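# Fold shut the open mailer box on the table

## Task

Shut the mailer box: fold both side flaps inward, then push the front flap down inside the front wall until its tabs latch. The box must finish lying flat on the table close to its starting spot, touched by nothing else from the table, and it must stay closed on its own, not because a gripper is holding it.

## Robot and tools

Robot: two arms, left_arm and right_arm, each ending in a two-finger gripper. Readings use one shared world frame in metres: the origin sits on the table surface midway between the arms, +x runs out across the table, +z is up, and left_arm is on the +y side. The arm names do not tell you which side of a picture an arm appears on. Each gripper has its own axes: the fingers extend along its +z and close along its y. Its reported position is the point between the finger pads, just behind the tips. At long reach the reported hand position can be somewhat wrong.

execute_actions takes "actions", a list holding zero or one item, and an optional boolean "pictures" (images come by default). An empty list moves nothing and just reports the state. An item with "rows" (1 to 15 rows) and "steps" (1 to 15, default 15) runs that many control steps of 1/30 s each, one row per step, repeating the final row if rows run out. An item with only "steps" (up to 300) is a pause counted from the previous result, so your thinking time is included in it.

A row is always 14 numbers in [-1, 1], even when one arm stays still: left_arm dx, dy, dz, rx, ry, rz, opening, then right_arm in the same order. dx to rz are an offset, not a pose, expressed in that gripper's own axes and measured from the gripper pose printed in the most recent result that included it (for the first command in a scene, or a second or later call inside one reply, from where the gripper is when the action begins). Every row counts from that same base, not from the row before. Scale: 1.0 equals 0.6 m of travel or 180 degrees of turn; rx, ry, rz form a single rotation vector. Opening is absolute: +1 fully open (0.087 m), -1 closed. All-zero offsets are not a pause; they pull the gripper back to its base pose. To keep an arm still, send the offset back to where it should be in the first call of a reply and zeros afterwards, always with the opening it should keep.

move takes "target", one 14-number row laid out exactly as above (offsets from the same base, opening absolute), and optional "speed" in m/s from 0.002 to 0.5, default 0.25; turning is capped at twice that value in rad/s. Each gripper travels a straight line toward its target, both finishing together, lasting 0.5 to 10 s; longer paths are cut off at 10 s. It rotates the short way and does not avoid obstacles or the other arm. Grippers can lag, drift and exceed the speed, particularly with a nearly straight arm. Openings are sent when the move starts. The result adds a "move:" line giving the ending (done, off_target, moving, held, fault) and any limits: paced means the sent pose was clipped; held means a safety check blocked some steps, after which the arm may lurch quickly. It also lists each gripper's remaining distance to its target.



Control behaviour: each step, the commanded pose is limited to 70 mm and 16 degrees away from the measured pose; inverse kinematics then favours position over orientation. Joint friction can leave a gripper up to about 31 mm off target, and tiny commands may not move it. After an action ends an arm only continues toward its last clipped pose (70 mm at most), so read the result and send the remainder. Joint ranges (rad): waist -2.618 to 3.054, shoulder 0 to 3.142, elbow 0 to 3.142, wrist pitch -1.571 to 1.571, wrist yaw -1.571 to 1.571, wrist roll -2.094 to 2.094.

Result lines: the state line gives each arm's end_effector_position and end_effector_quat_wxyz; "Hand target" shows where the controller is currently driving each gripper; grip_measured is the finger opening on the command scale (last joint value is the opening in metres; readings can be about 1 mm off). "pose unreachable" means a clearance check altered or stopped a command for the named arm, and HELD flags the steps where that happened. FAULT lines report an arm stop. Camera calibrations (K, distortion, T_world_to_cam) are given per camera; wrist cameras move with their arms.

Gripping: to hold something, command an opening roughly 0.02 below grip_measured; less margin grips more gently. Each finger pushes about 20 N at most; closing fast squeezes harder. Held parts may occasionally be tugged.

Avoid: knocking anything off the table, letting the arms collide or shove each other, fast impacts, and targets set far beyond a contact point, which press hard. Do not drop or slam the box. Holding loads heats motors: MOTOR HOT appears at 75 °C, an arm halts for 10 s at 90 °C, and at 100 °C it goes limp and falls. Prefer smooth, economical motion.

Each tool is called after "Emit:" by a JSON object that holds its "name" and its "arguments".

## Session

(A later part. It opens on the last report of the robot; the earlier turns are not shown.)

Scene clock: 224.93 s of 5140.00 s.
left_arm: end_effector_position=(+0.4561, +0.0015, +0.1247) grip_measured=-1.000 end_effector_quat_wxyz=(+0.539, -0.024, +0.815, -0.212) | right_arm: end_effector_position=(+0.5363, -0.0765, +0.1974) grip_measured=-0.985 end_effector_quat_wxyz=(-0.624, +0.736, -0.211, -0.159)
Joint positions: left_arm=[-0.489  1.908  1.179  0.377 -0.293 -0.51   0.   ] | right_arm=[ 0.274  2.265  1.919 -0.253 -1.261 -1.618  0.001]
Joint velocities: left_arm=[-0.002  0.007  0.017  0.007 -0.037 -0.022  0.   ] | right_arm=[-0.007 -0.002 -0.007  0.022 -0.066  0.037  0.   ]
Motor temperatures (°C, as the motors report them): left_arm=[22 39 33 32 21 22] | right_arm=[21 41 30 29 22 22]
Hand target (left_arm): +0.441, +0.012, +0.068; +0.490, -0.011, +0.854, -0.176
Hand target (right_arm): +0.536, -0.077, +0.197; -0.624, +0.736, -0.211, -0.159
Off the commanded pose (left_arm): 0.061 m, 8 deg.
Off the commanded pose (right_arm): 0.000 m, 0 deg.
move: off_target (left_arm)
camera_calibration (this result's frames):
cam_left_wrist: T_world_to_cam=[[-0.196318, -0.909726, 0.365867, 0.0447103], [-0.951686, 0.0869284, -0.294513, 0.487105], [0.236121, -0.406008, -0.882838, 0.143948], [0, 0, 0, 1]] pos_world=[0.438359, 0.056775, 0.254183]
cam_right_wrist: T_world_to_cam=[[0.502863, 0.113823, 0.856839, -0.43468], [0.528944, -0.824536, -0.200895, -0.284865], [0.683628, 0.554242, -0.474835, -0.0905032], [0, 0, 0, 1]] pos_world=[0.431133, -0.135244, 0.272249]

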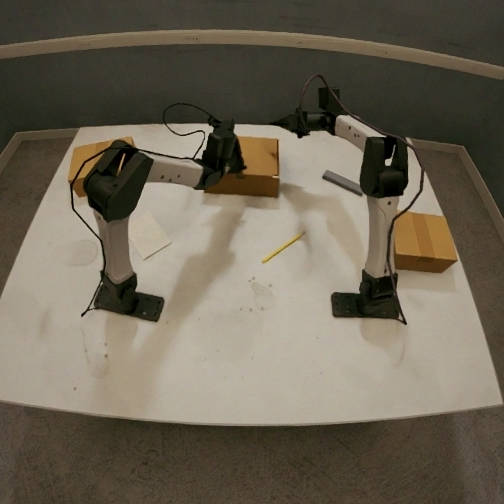

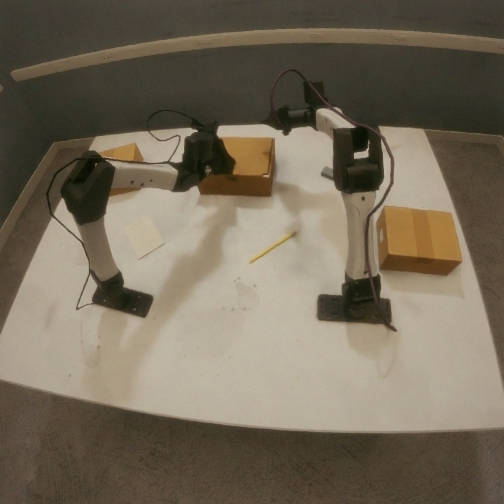

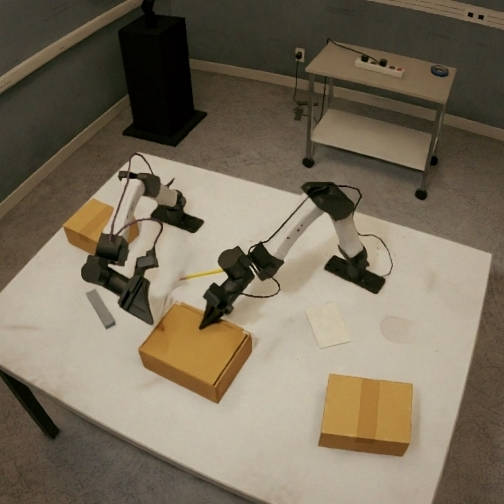

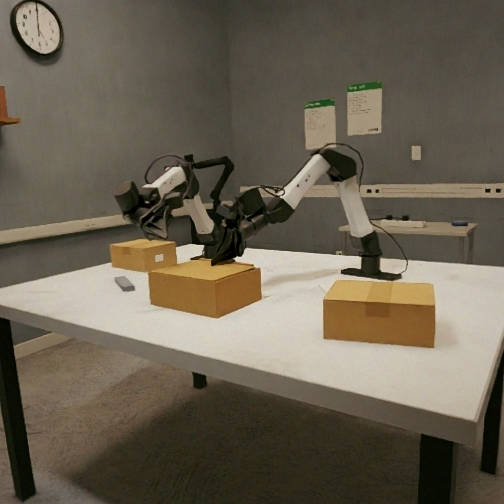

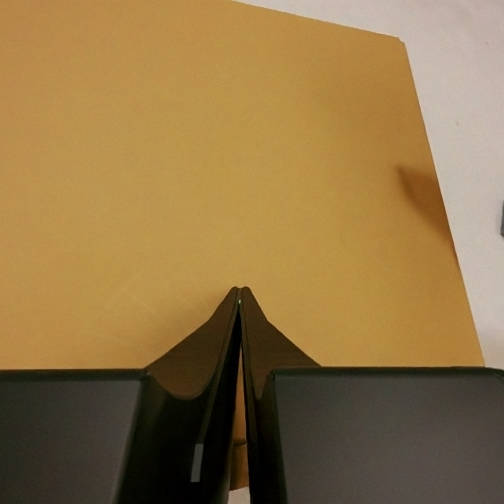

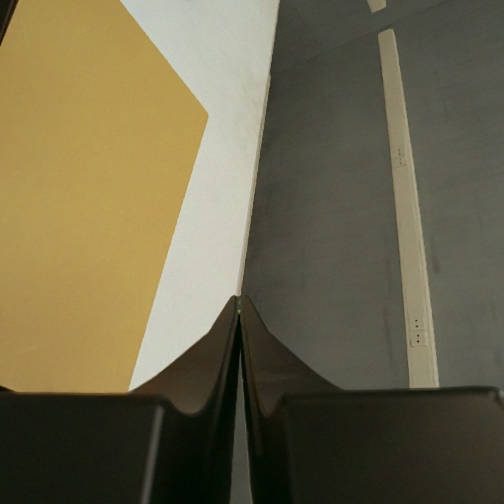

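Emit:
{"name": "move", "arguments": {"target": [-0.15,0.2,-0.15,0,0,0,-1,0.017,0.017,-0.148,0,0,0,-1], "speed": 0.15}}

Emit:
{"name": "move", "arguments": {"target": [0,0,0,0,0,0,-1,0.108,0.186,0.037,0,0,0,-1], "speed": 0.15}}

Emit:
{"name": "zoom_image", "arguments": {"camera": "cam_head_left", "region": [170,110,350,220]}}

Scene clock: 230.77 s of 5140.00 s.
left_arm: end_effector_position=(+0.4425, +0.1605, +0.2055) grip_measured=-1.000 end_effector_quat_wxyz=(+0.561, -0.021, +0.799, -0.215) | right_arm: end_effector_position=(+0.5351, -0.1651, +0.1972) grip_measured=-0.985 end_effector_quat_wxyz=(-0.624, +0.733, -0.219, -0.158)
Joint positions: left_arm=[-0.108  1.474  0.977  0.214  0.061 -0.375  0.   ] | right_arm=[ 0.098  2.307  2.082 -0.843 -1.375 -2.093  0.001]
Joint velocities: left_arm=[-0.007 -0.002 -0.007  0.022  0.007  0.007  0.   ] | right_arm=[ 0.017  0.007 -0.002 -0.007 -0.037 -0.022  0.001]
Motor temperatures (°C, as the motors report them): left_arm=[22 38 33 32 21 22] | right_arm=[21 42 31 28 22 22]
Hand target (left_arm): +0.435, +0.164, +0.189; +0.541, -0.021, +0.814, -0.209
Hand target (right_arm): +0.537, -0.166, +0.200; -0.627, +0.732, -0.214, -0.156
Off the commanded pose (left_arm): 0.019 m, 3 deg.
Off the commanded pose (right_arm): 0.003 m, 1 deg.
joint sent to its limit (right arm) — the command would take joint 6 (wrist roll) past its lower limit, so that joint was sent only as far as its limit.
After step 90, 0.83 s passed at rest.
move: off_target (left_arm)
camera_calibration (this result's frames):
cam_left_wrist: T_world_to_cam=[[-0.213539, -0.907307, 0.362209, 0.165191], [-0.934731, 0.0819545, -0.345777, 0.48795], [0.284041, -0.412405, -0.865588, 0.259272], [0, 0, 0, 1]] pos_world=[0.417732, 0.216815, 0.333311]
cam_right_wrist: T_world_to_cam=[[0.511631, 0.105141, 0.852748, -0.42909], [0.515296, -0.831733, -0.206617, -0.350068], [0.687534, 0.545129, -0.47972, -0.0432283], [0, 0, 0, 1]] pos_world=[0.429645, -0.222483, 0.272838]

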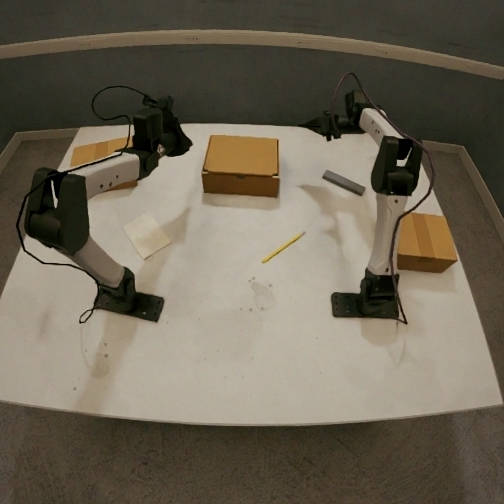

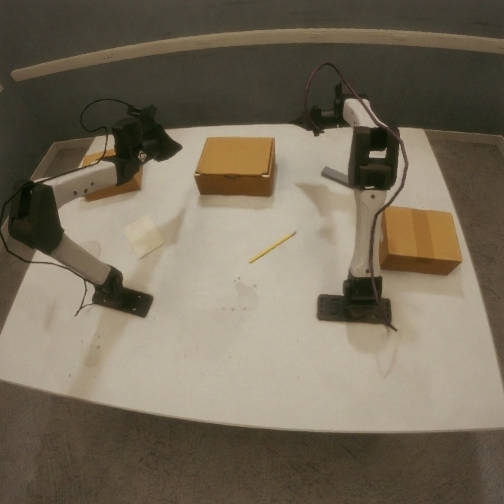

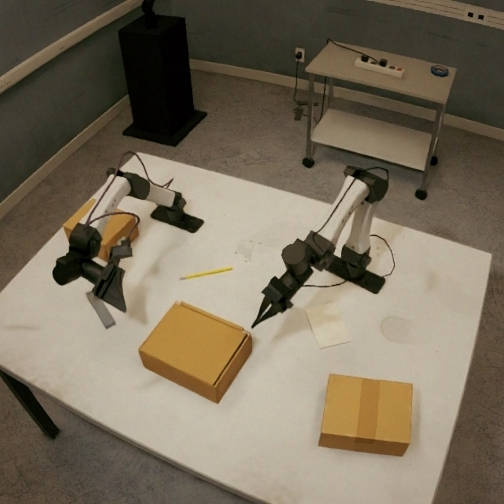

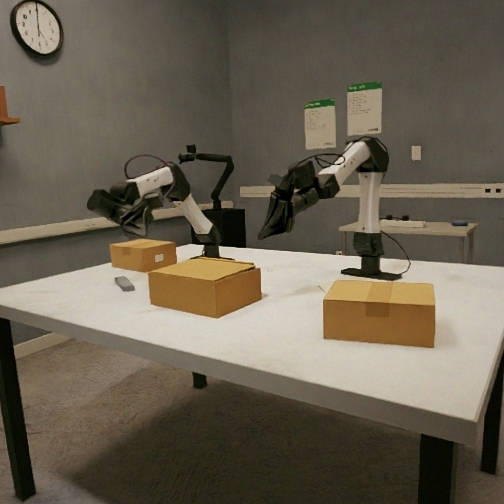

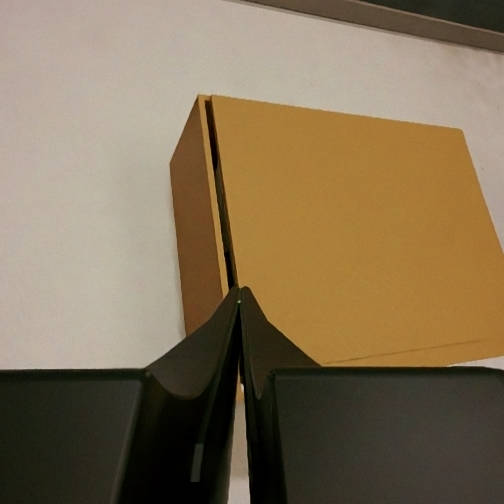

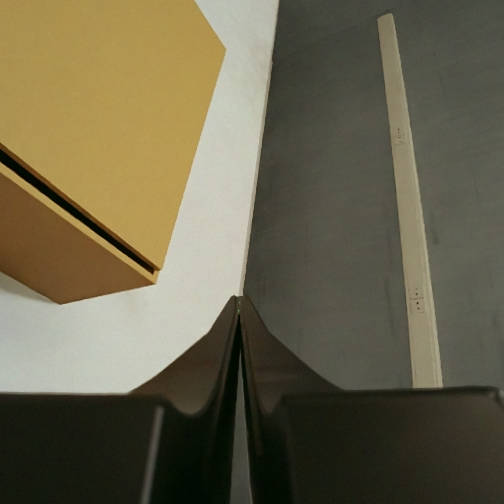

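Scene clock: 232.17 s of 5140.00 s.
left_arm: end_effector_position=(+0.4425, +0.1605, +0.2055) grip_measured=-1.000 end_effector_quat_wxyz=(+0.561, -0.021, +0.799, -0.215) | right_arm: end_effector_position=(+0.5322, -0.1653, +0.0690) grip_measured=-0.985 end_effector_quat_wxyz=(-0.622, +0.732, -0.225, -0.165)
Joint positions: left_arm=[-0.108  1.474  0.977  0.214  0.061 -0.375  0.   ] | right_arm=[ 0.098  2.421  1.768 -0.44  -1.375 -2.096  0.001]
Joint velocities: left_arm=[ 0.007  0.007 -0.012  0.022 -0.022 -0.007  0.   ] | right_arm=[ 0.012  0.007 -0.002  0.037  0.007 -0.051 -0.001]
Motor temperatures (°C, as the motors report them): left_arm=[22 38 33 32 21 22] | right_arm=[21 42 30 28 22 22]
Hand target (left_arm): +0.442, +0.161, +0.205; +0.561, -0.021, +0.799, -0.215
Hand target (right_arm): +0.533, -0.166, +0.067; -0.624, +0.733, -0.219, -0.158
Off the commanded pose (left_arm): 0.000 m, 0 deg.
Off the commanded pose (right_arm): 0.003 m, 1 deg.
joint sent to its limit (right arm) — the command would take joint 6 (wrist roll) past its lower limit, so that joint was sent only as far as its limit.
move: done
camera_calibration (this result's frames):
cam_left_wrist: T_world_to_cam=[[-0.213539, -0.907307, 0.362209, 0.165191], [-0.934731, 0.0819545, -0.345777, 0.48795], [0.284041, -0.412405, -0.865588, 0.259272], [0, 0, 0, 1]] pos_world=[0.417732, 0.216815, 0.333311]
cam_right_wrist: T_world_to_cam=[[0.529362, 0.10665, 0.841666, -0.326758], [0.511346, -0.83173, -0.216218, -0.37241], [0.676979, 0.54484, -0.494821, -0.0960341], [0, 0, 0, 1]] pos_world=[0.428417, -0.222572, 0.14698]

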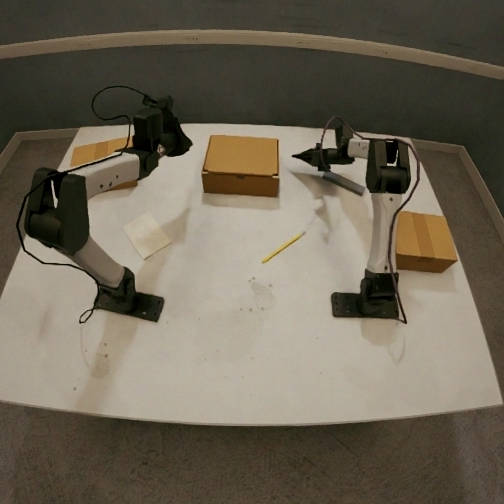

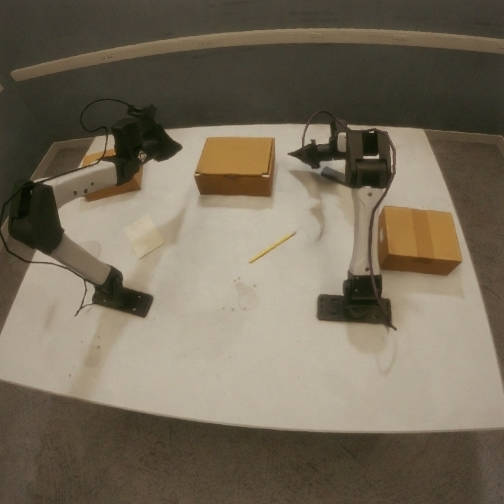

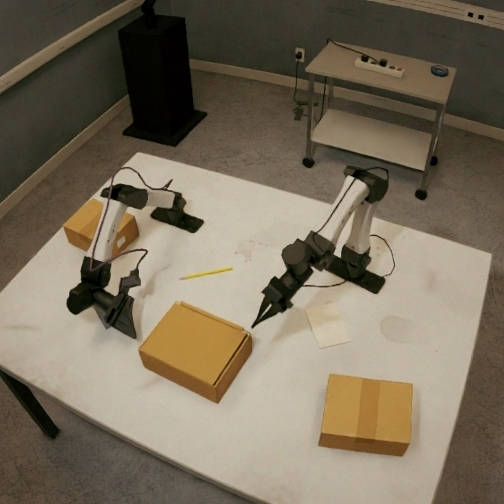

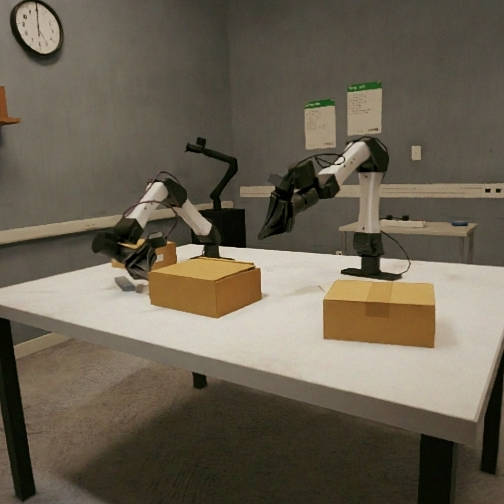

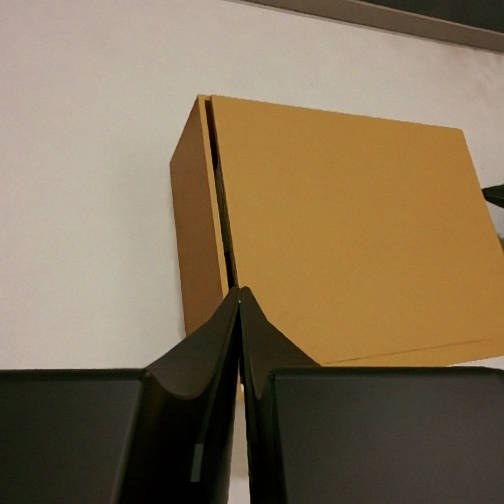

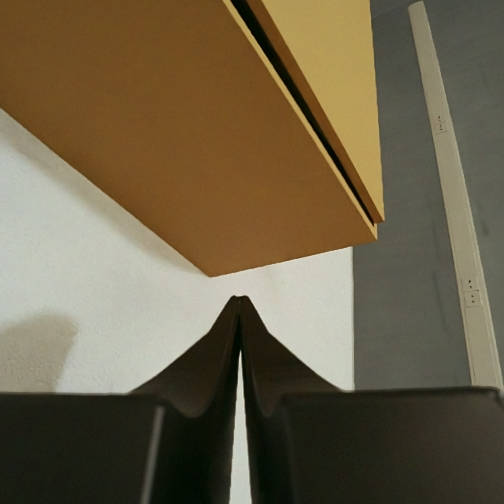

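Region (170, 110, 350, 220) of cam_head_left's 504x504 image, scaled by 2.800, with more detail than that image has.

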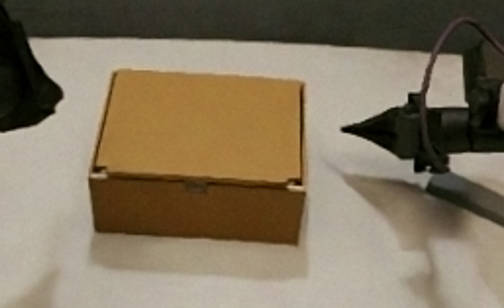

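Emit:
{"name": "move", "arguments": {"target": [0,0,0,0,0,0,-1,-0.014,-0.014,0.125,0,0,0,-1], "speed": 0.04}}

Emit:
{"name": "zoom_image", "arguments": {"camera": "cam_head_left", "region": [170,110,350,220]}}

Scene clock: 236.03 s of 5140.00 s.
left_arm: end_effector_position=(+0.4425, +0.1605, +0.2055) grip_measured=-1.000 end_effector_quat_wxyz=(+0.561, -0.021, +0.799, -0.215) | right_arm: end_effector_position=(+0.5402, -0.1069, +0.0604) grip_measured=-0.985 end_effector_quat_wxyz=(-0.615, +0.731, -0.245, -0.163)
Joint positions: left_arm=[-0.108  1.474  0.977  0.214  0.061 -0.375  0.   ] | right_arm=[ 0.22   2.421  1.663  0.07  -1.267 -1.653  0.001]
Joint velocities: left_arm=[ 0.002 -0.012 -0.012 -0.037 -0.007  0.007  0.   ] | right_arm=[ 0.002 -0.012 -0.017 -0.037  0.066 -0.007 -0.001]
Motor temperatures (°C, as the motors report them): left_arm=[22 38 33 32 21 22] | right_arm=[21 42 30 28 22 22]
Hand target (left_arm): +0.442, +0.161, +0.205; +0.561, -0.021, +0.799, -0.215
Hand target (right_arm): +0.532, -0.090, +0.066; -0.619, +0.734, -0.224, -0.166
Off the commanded pose (left_arm): 0.000 m, 0 deg.
Off the commanded pose (right_arm): 0.020 m, 2 deg.
move: off_target (right_arm)
camera_calibration (this result's frames):
cam_left_wrist: T_world_to_cam=[[-0.213539, -0.907307, 0.362209, 0.165191], [-0.934731, 0.0819545, -0.345777, 0.48795], [0.284041, -0.412405, -0.865588, 0.259272], [0, 0, 0, 1]] pos_world=[0.417732, 0.216815, 0.333311]
cam_right_wrist: T_world_to_cam=[[0.552478, 0.104423, 0.826961, -0.341778], [0.481619, -0.849734, -0.214462, -0.315753], [0.680302, 0.516766, -0.519752, -0.140841], [0, 0, 0, 1]] pos_world=[0.436712, -0.159835, 0.141717]

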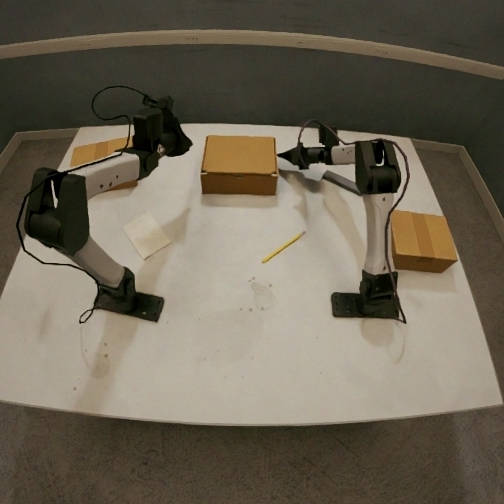

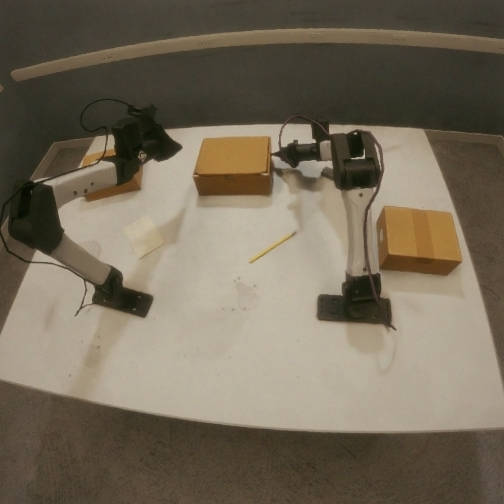

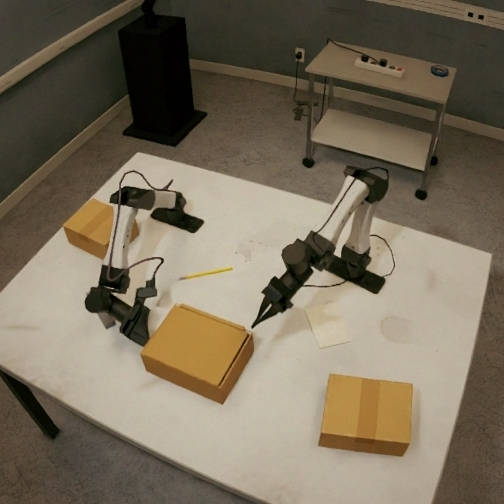

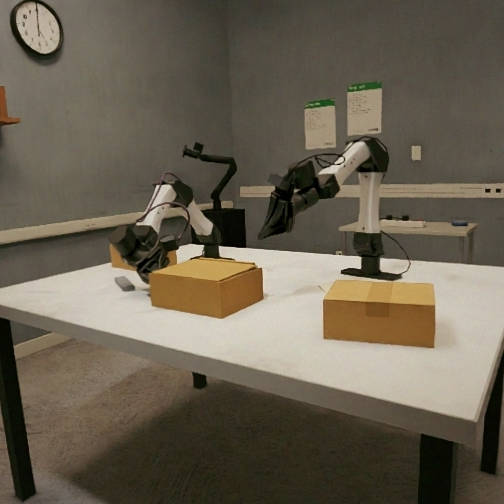

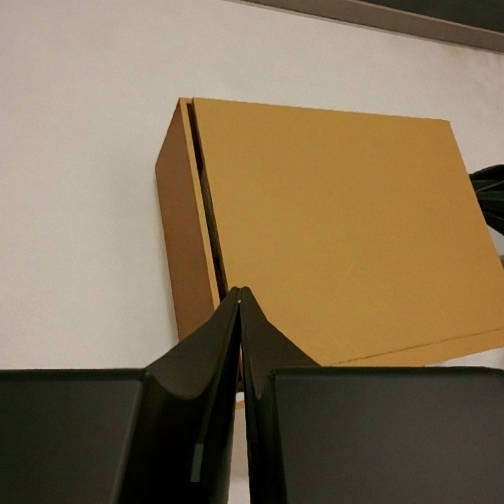

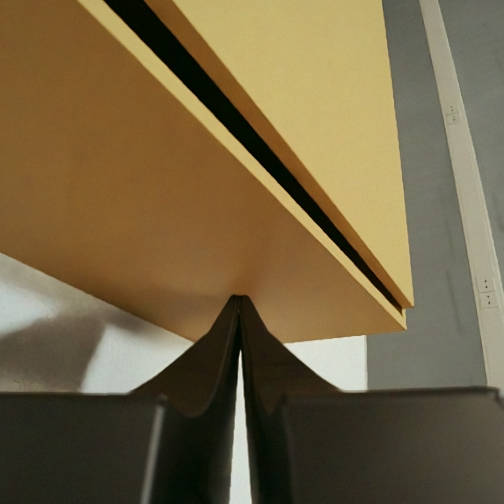

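Region (170, 110, 350, 220) of cam_head_left's 504x504 image, scaled by 2.800, with more detail than that image has.

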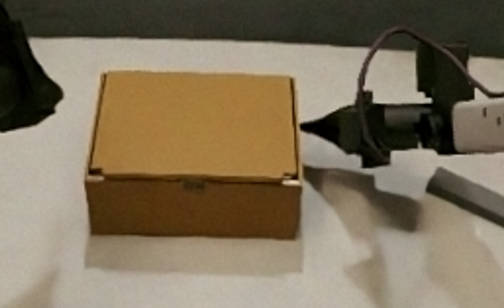

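Emit:
{"name": "move", "arguments": {"target": [0.135,0.14,0.13,0,0,0,-1,-0.05,0.035,-0.05,0,0,0,-1], "speed": 0.12}}

Scene clock: 243.90 s of 5140.00 s.
left_arm: end_effector_position=(+0.5023, +0.1852, +0.0895) grip_measured=-1.000 end_effector_quat_wxyz=(+0.568, -0.020, +0.794, -0.217) | right_arm: end_effector_position=(+0.5050, -0.1302, +0.0567) grip_measured=-0.985 end_effector_quat_wxyz=(-0.613, +0.732, -0.248, -0.165)
Joint positions: left_arm=[ 0.003  1.898  0.909  0.721  0.169 -0.343  0.   ] | right_arm=[ 0.183  2.305  1.456  0.071 -1.29  -1.739  0.001]
Joint velocities: left_arm=[-0.017  0.012 -0.017 -0.007  0.007  0.081  0.   ] | right_arm=[-0.002 -0.002  0.002 -0.051  0.007  0.022  0.001]
Motor temperatures (°C, as the motors report them): left_arm=[22 37 33 33 21 22] | right_arm=[21 44 30 29 22 22]
Hand target (left_arm): +0.500, +0.189, +0.079; +0.561, -0.020, +0.799, -0.214
Hand target (right_arm): +0.501, -0.134, +0.065; -0.616, +0.731, -0.245, -0.163
Off the commanded pose (left_arm): 0.010 m, 1 deg.
Off the commanded pose (right_arm): 0.010 m, 1 deg.
After step 90, 3.07 s passed at rest.
move: done
camera_calibration (this result's frames):
cam_left_wrist: T_world_to_cam=[[-0.221953, -0.905839, 0.360822, 0.246451], [-0.927699, 0.0822565, -0.364155, 0.499801], [0.300185, -0.415559, -0.858603, 0.143969], [0, 0, 0, 1]] pos_world=[0.475148, 0.241961, 0.216692]
cam_right_wrist: T_world_to_cam=[[0.559051, 0.106523, 0.822262, -0.319654], [0.478216, -0.851565, -0.214818, -0.317891], [0.677327, 0.513313, -0.527009, -0.105307], [0, 0, 0, 1]] pos_world=[0.40205, -0.182599, 0.139053]

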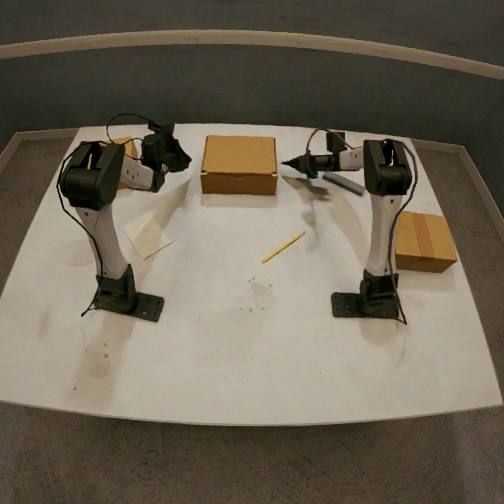

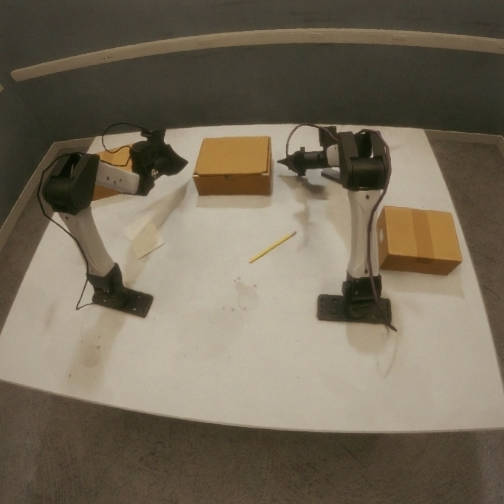

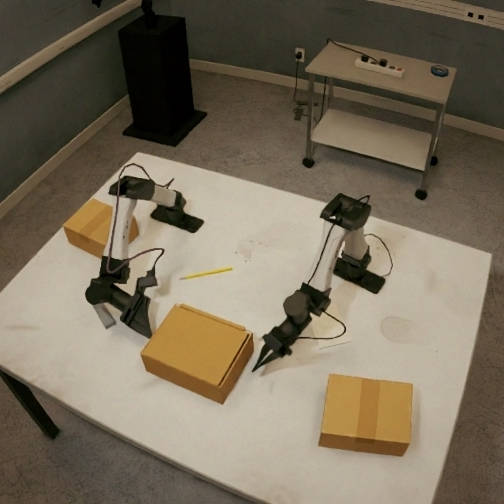

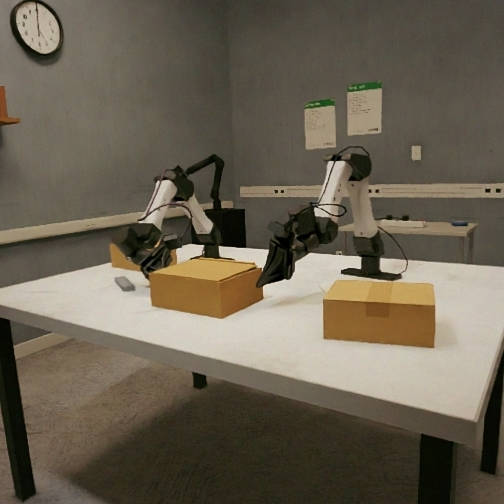

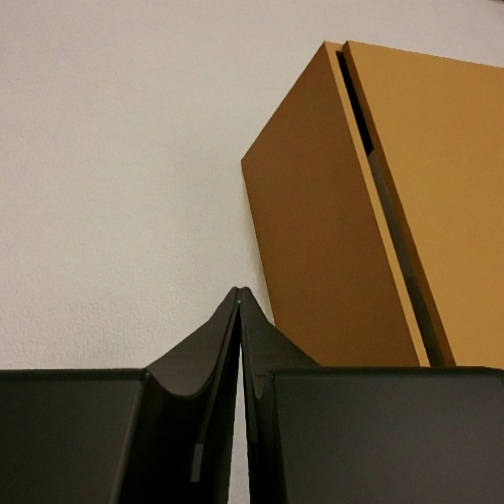

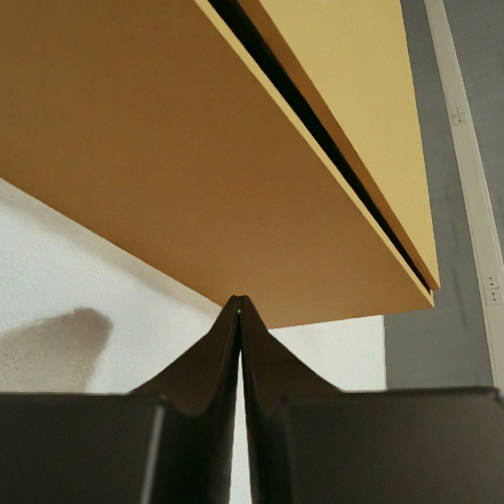

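Emit:
{"name": "move", "arguments": {"target": [0.023,-0.076,0.027,0,0,0,-1,-0.012,-0.011,0.098,0,0,0,-1], "speed": 0.04}}

Scene clock: 247.43 s of 5140.00 s.
left_arm: end_effector_position=(+0.5046, +0.1532, +0.0972) grip_measured=-1.000 end_effector_quat_wxyz=(+0.582, -0.032, +0.788, -0.200) | right_arm: end_effector_position=(+0.5155, -0.0953, +0.0607) grip_measured=-0.985 end_effector_quat_wxyz=(-0.613, +0.729, -0.265, -0.151)
Joint positions: left_arm=[-0.105  1.906  0.94   0.721  0.017 -0.367  0.   ] | right_arm=[ 0.262  2.321  1.456  0.287 -1.19  -1.525  0.001]
Joint velocities: left_arm=[-0.027  0.012  0.007 -0.037 -0.037 -0.007  0.   ] | right_arm=[ 0.027 -0.002  0.002  0.022 -0.037  0.11   0.   ]
Motor temperatures (°C, as the motors report them): left_arm=[22 37 33 33 21 22] | right_arm=[21 44 30 29 22 22]
Hand target (left_arm): +0.502, +0.135, +0.090; +0.567, -0.021, +0.794, -0.218
Hand target (right_arm): +0.506, -0.072, +0.054; -0.611, +0.733, -0.248, -0.165
Off the commanded pose (left_arm): 0.020 m, 3 deg.
Off the commanded pose (right_arm): 0.027 m, 2 deg.
move: off_target (left_arm, right_arm)
camera_calibration (this result's frames):
cam_left_wrist: T_world_to_cam=[[-0.188389, -0.91901, 0.346308, 0.201633], [-0.921937, 0.0439722, -0.384837, 0.512368], [0.338441, -0.391773, -0.855553, 0.113275], [0, 0, 0, 1]] pos_world=[0.47202, 0.20715, 0.224264]
cam_right_wrist: T_world_to_cam=[[0.563699, 0.0896829, 0.821097, -0.336395], [0.4413, -0.873014, -0.207607, -0.275784], [0.698211, 0.479378, -0.531694, -0.141932], [0, 0, 0, 1]] pos_world=[0.410427, -0.142555, 0.143493]

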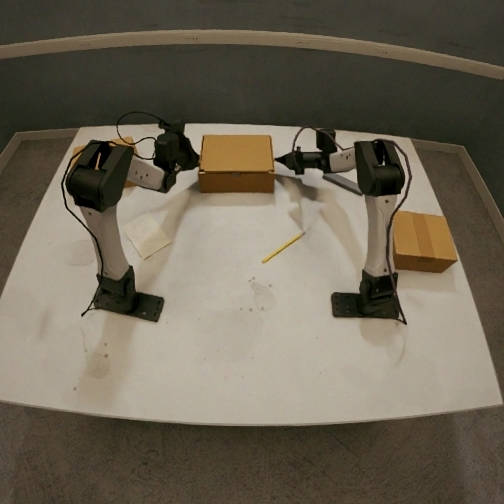

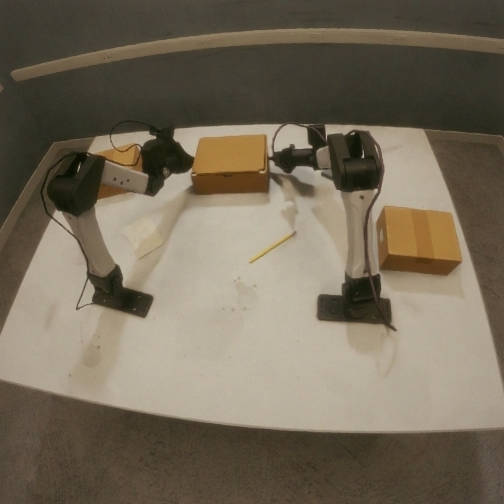

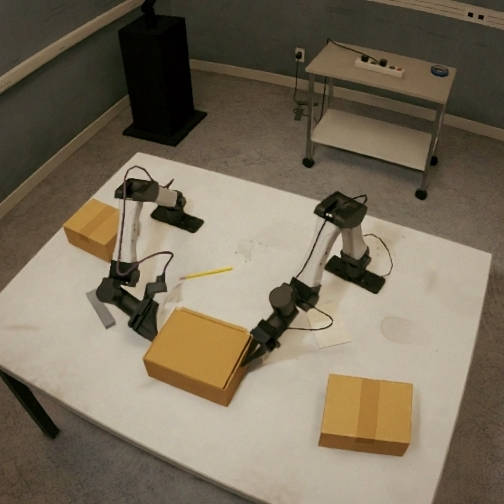

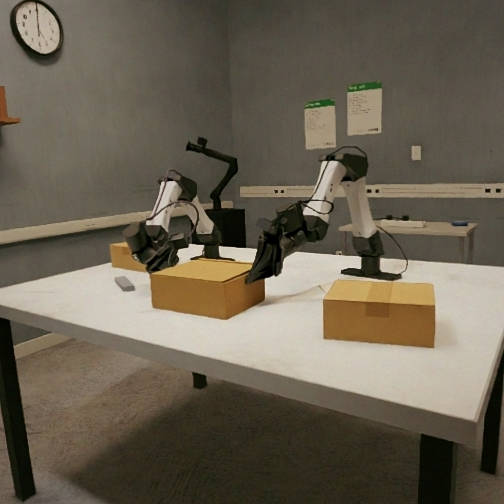

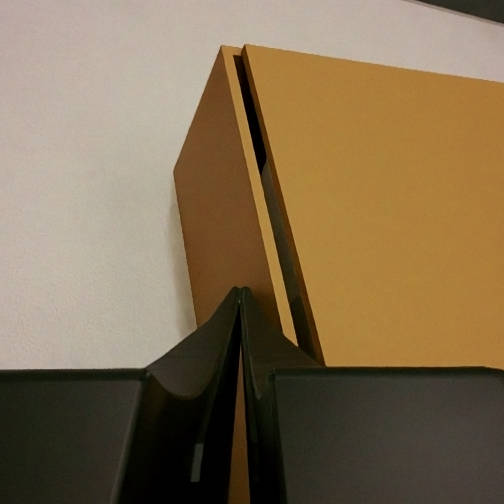

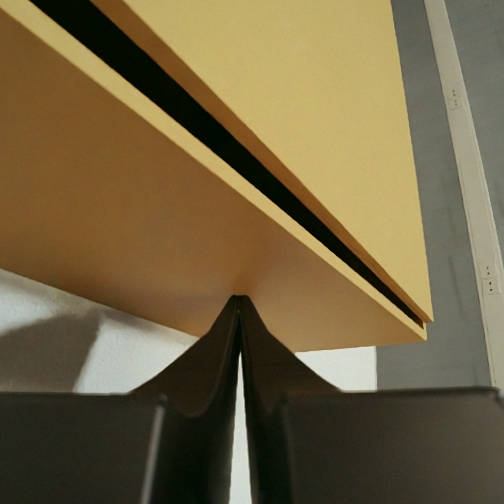

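Emit:
{"name": "execute_actions", "arguments": {"actions": [{"rows":[[0.019,-0.035,0.013,0,0,0,-1,-0.01,-0.0045,0.048,0,0,0,-1],[0.024,-0.038,-0.001,0,0,0,-1,-0.022,0.004,0.0465,0,0,0,-1],[0.024,-0.038,-0.001,0,0,0,-1,-0.022,0.004,0.0465,0,0,0,-1],[0.024,-0.038,-0.001,0,0,0,-1,-0.022,0.004,0.0465,0,0,0,-1],[0.029,-0.041,-0.015,0,0,0,-1,-0.034,0.012,0.045,0,0,0,-1],[0.029,-0.041,-0.015,0,0,0,-1,-0.034,0.012,0.045,0,0,0,-1],[0.029,-0.041,-0.015,0,0,0,-1,-0.034,0.012,0.045,0,0,0,-1],[0.033,-0.043,-0.029,0,0,0,-1,-0.047,0.021,0.0435,0,0,0,-1],[0.033,-0.043,-0.029,0,0,0,-1,-0.047,0.021,0.0435,0,0,0,-1],[0.033,-0.043,-0.029,0,0,0,-1,-0.047,0.021,0.0435,0,0,0,-1],[0.038,-0.046,-0.043,0,0,0,-1,-0.059,0.029,0.042,0,0,0,-1],[0.038,-0.046,-0.043,0,0,0,-1,-0.059,0.029,0.042,0,0,0,-1],[0.038,-0.046,-0.043,0,0,0,-1,-0.059,0.029,0.042,0,0,0,-1],[0.043,-0.049,-0.057,0,0,0,-1,-0.071,0.0375,0.0405,0,0,0,-1]],"steps":15}], "pictures": false}}

Emit:
{"name": "wait", "arguments": {"seconds": 0.7}}

Emit:
{"name": "zoom_image", "arguments": {"camera": "cam_head_left", "region": [170,110,350,220]}}

Scene clock: 256.20 s of 5140.00 s.
left_arm: end_effector_position=(+0.4806, +0.1508, +0.1014) grip_measured=-1.000 end_effector_quat_wxyz=(+0.599, -0.051, +0.781, -0.172) | right_arm: end_effector_position=(+0.5089, -0.0948, +0.0560) grip_measured=-0.985 end_effector_quat_wxyz=(-0.611, +0.729, -0.294, -0.099)
Joint positions: left_arm=[-0.17   1.83   0.834  0.768 -0.121 -0.373  0.   ] | right_arm=[ 0.295  2.258  1.308  0.462 -1.047 -1.458  0.001]
Joint velocities: left_arm=[-0.129 -0.261 -0.369  0.081 -0.11   0.007  0.   ] | right_arm=[ 0.071 -0.212 -0.462  0.3    0.212  0.095 -0.   ]
Motor temperatures (°C, as the motors report them): left_arm=[22 37 34 33 21 22] | right_arm=[21 43 30 29 22 22]
Hand target (left_arm): +0.461, +0.128, +0.093; +0.581, -0.033, +0.788, -0.200
Hand target (right_arm): +0.473, -0.066, +0.059; -0.611, +0.731, -0.265, -0.151
Off the commanded pose (left_arm): 0.032 m, 4 deg.
Off the commanded pose (right_arm): 0.049 m, 7 deg.
Steps of this call (steps 1 to 90: nothing new was sent; then 5.27 s passed at rest; steps 91 to 105: all 15 steps of this action). Readings (end_effector_position):
91: left_arm (+0.5048, +0.1531, +0.0970) | right_arm (+0.5159, -0.0946, +0.0606)
92: left_arm (+0.5050, +0.1529, +0.0970) | right_arm (+0.5171, -0.0942, +0.0602)
94: left_arm (+0.5054, +0.1530, +0.0972) | right_arm (+0.5208, -0.0941, +0.0605)
98: left_arm (+0.5000, +0.1532, +0.0979) | right_arm (+0.5207, -0.0938, +0.0599)
105: the state above

Scene clock: 256.90 s of 5140.00 s.
left_arm: end_effector_position=(+0.4763, +0.1506, +0.1019) grip_measured=-1.000 end_effector_quat_wxyz=(+0.600, -0.054, +0.779, -0.170) | right_arm: end_effector_position=(+0.5063, -0.0952, +0.0553) grip_measured=-0.985 end_effector_quat_wxyz=(-0.611, +0.727, -0.298, -0.096)
Joint positions: left_arm=[-0.177  1.817  0.815  0.777 -0.135 -0.377  0.   ] | right_arm=[ 0.298  2.249  1.282  0.49  -1.034 -1.445  0.001]
Joint velocities: left_arm=[-0.027 -0.002 -0.012 -0.037 -0.081 -0.022  0.   ] | right_arm=[ 0.007  0.002 -0.017  0.037  0.051 -0.037 -0.001]
Motor temperatures (°C, as the motors report them): left_arm=[22 37 34 33 21 22] | right_arm=[21 43 30 29 22 22]
Hand target (left_arm): +0.461, +0.128, +0.093; +0.581, -0.033, +0.788, -0.200
Hand target (right_arm): +0.473, -0.066, +0.059; -0.611, +0.731, -0.265, -0.151
Off the commanded pose (left_arm): 0.030 m, 5 deg.
Off the commanded pose (right_arm): 0.047 m, 7 deg.
Steps of this call (steps 1 to 21: nothing new was sent). Readings (end_effector_position):
1: left_arm (+0.4781, +0.1507, +0.1014) | right_arm (+0.5070, -0.0950, +0.0553)
2: left_arm (+0.4768, +0.1504, +0.1017) | right_arm (+0.5064, -0.0952, +0.0551)
4: left_arm (+0.4763, +0.1505, +0.1019) | right_arm (+0.5064, -0.0951, +0.0552)
8: left_arm (+0.4762, +0.1505, +0.1018) | right_arm (+0.5063, -0.0952, +0.0551)
21: the state above
camera_calibration (this result's frames):
cam_left_wrist: T_world_to_cam=[[-0.126113, -0.937462, 0.324438, 0.167667], [-0.912011, -0.0191069, -0.409719, 0.495501], [0.390295, -0.347563, -0.852567, 0.0942569], [0, 0, 0, 1]] pos_world=[0.43626, 0.199409, 0.228979]
cam_right_wrist: T_world_to_cam=[[0.540299, 0.0588153, 0.839415, -0.318919], [0.34364, -0.926002, -0.156306, -0.231271], [0.768107, 0.372908, -0.52053, -0.184621], [0, 0, 0, 1]] pos_world=[0.393594, -0.126554, 0.135456]

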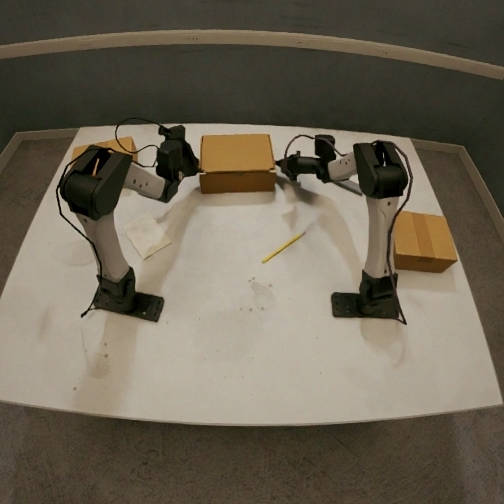

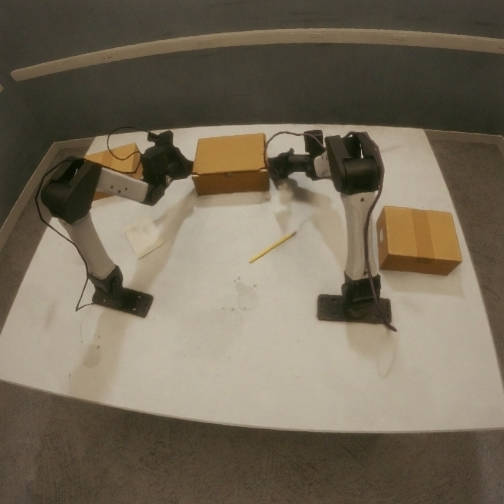

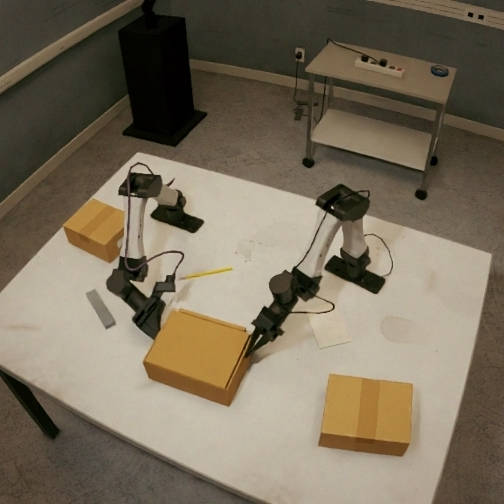

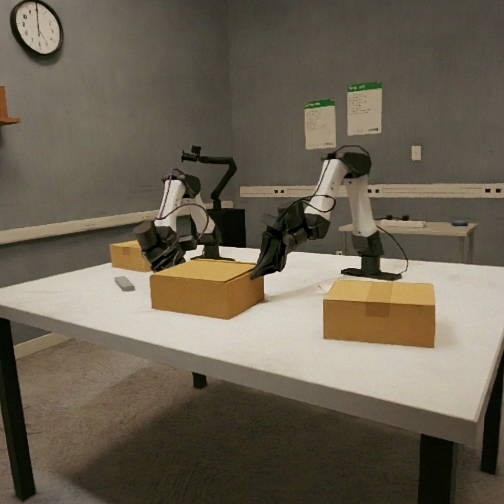

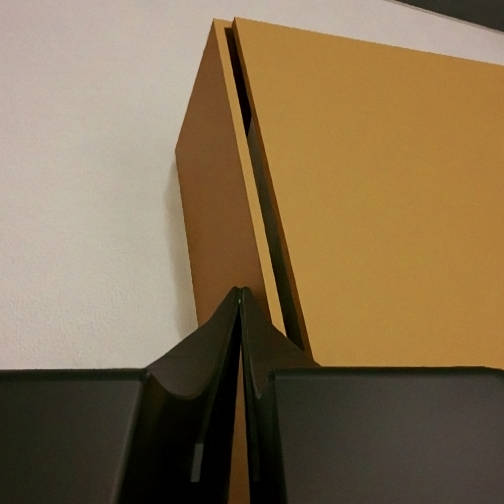

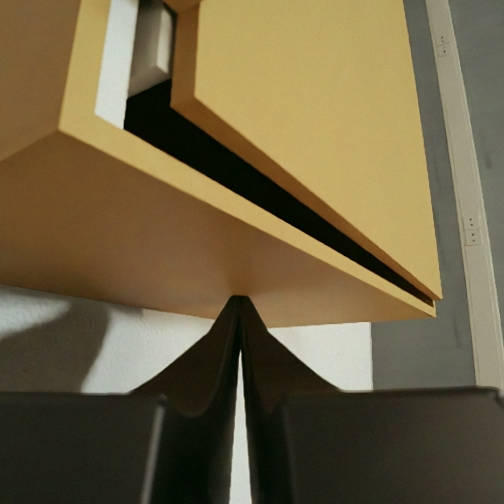

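Region (170, 110, 350, 220) of cam_head_left's 504x504 image, scaled by 2.800, with more detail than that image has.

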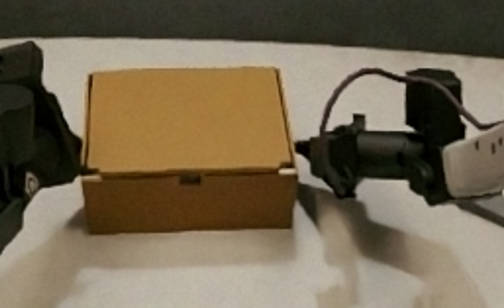

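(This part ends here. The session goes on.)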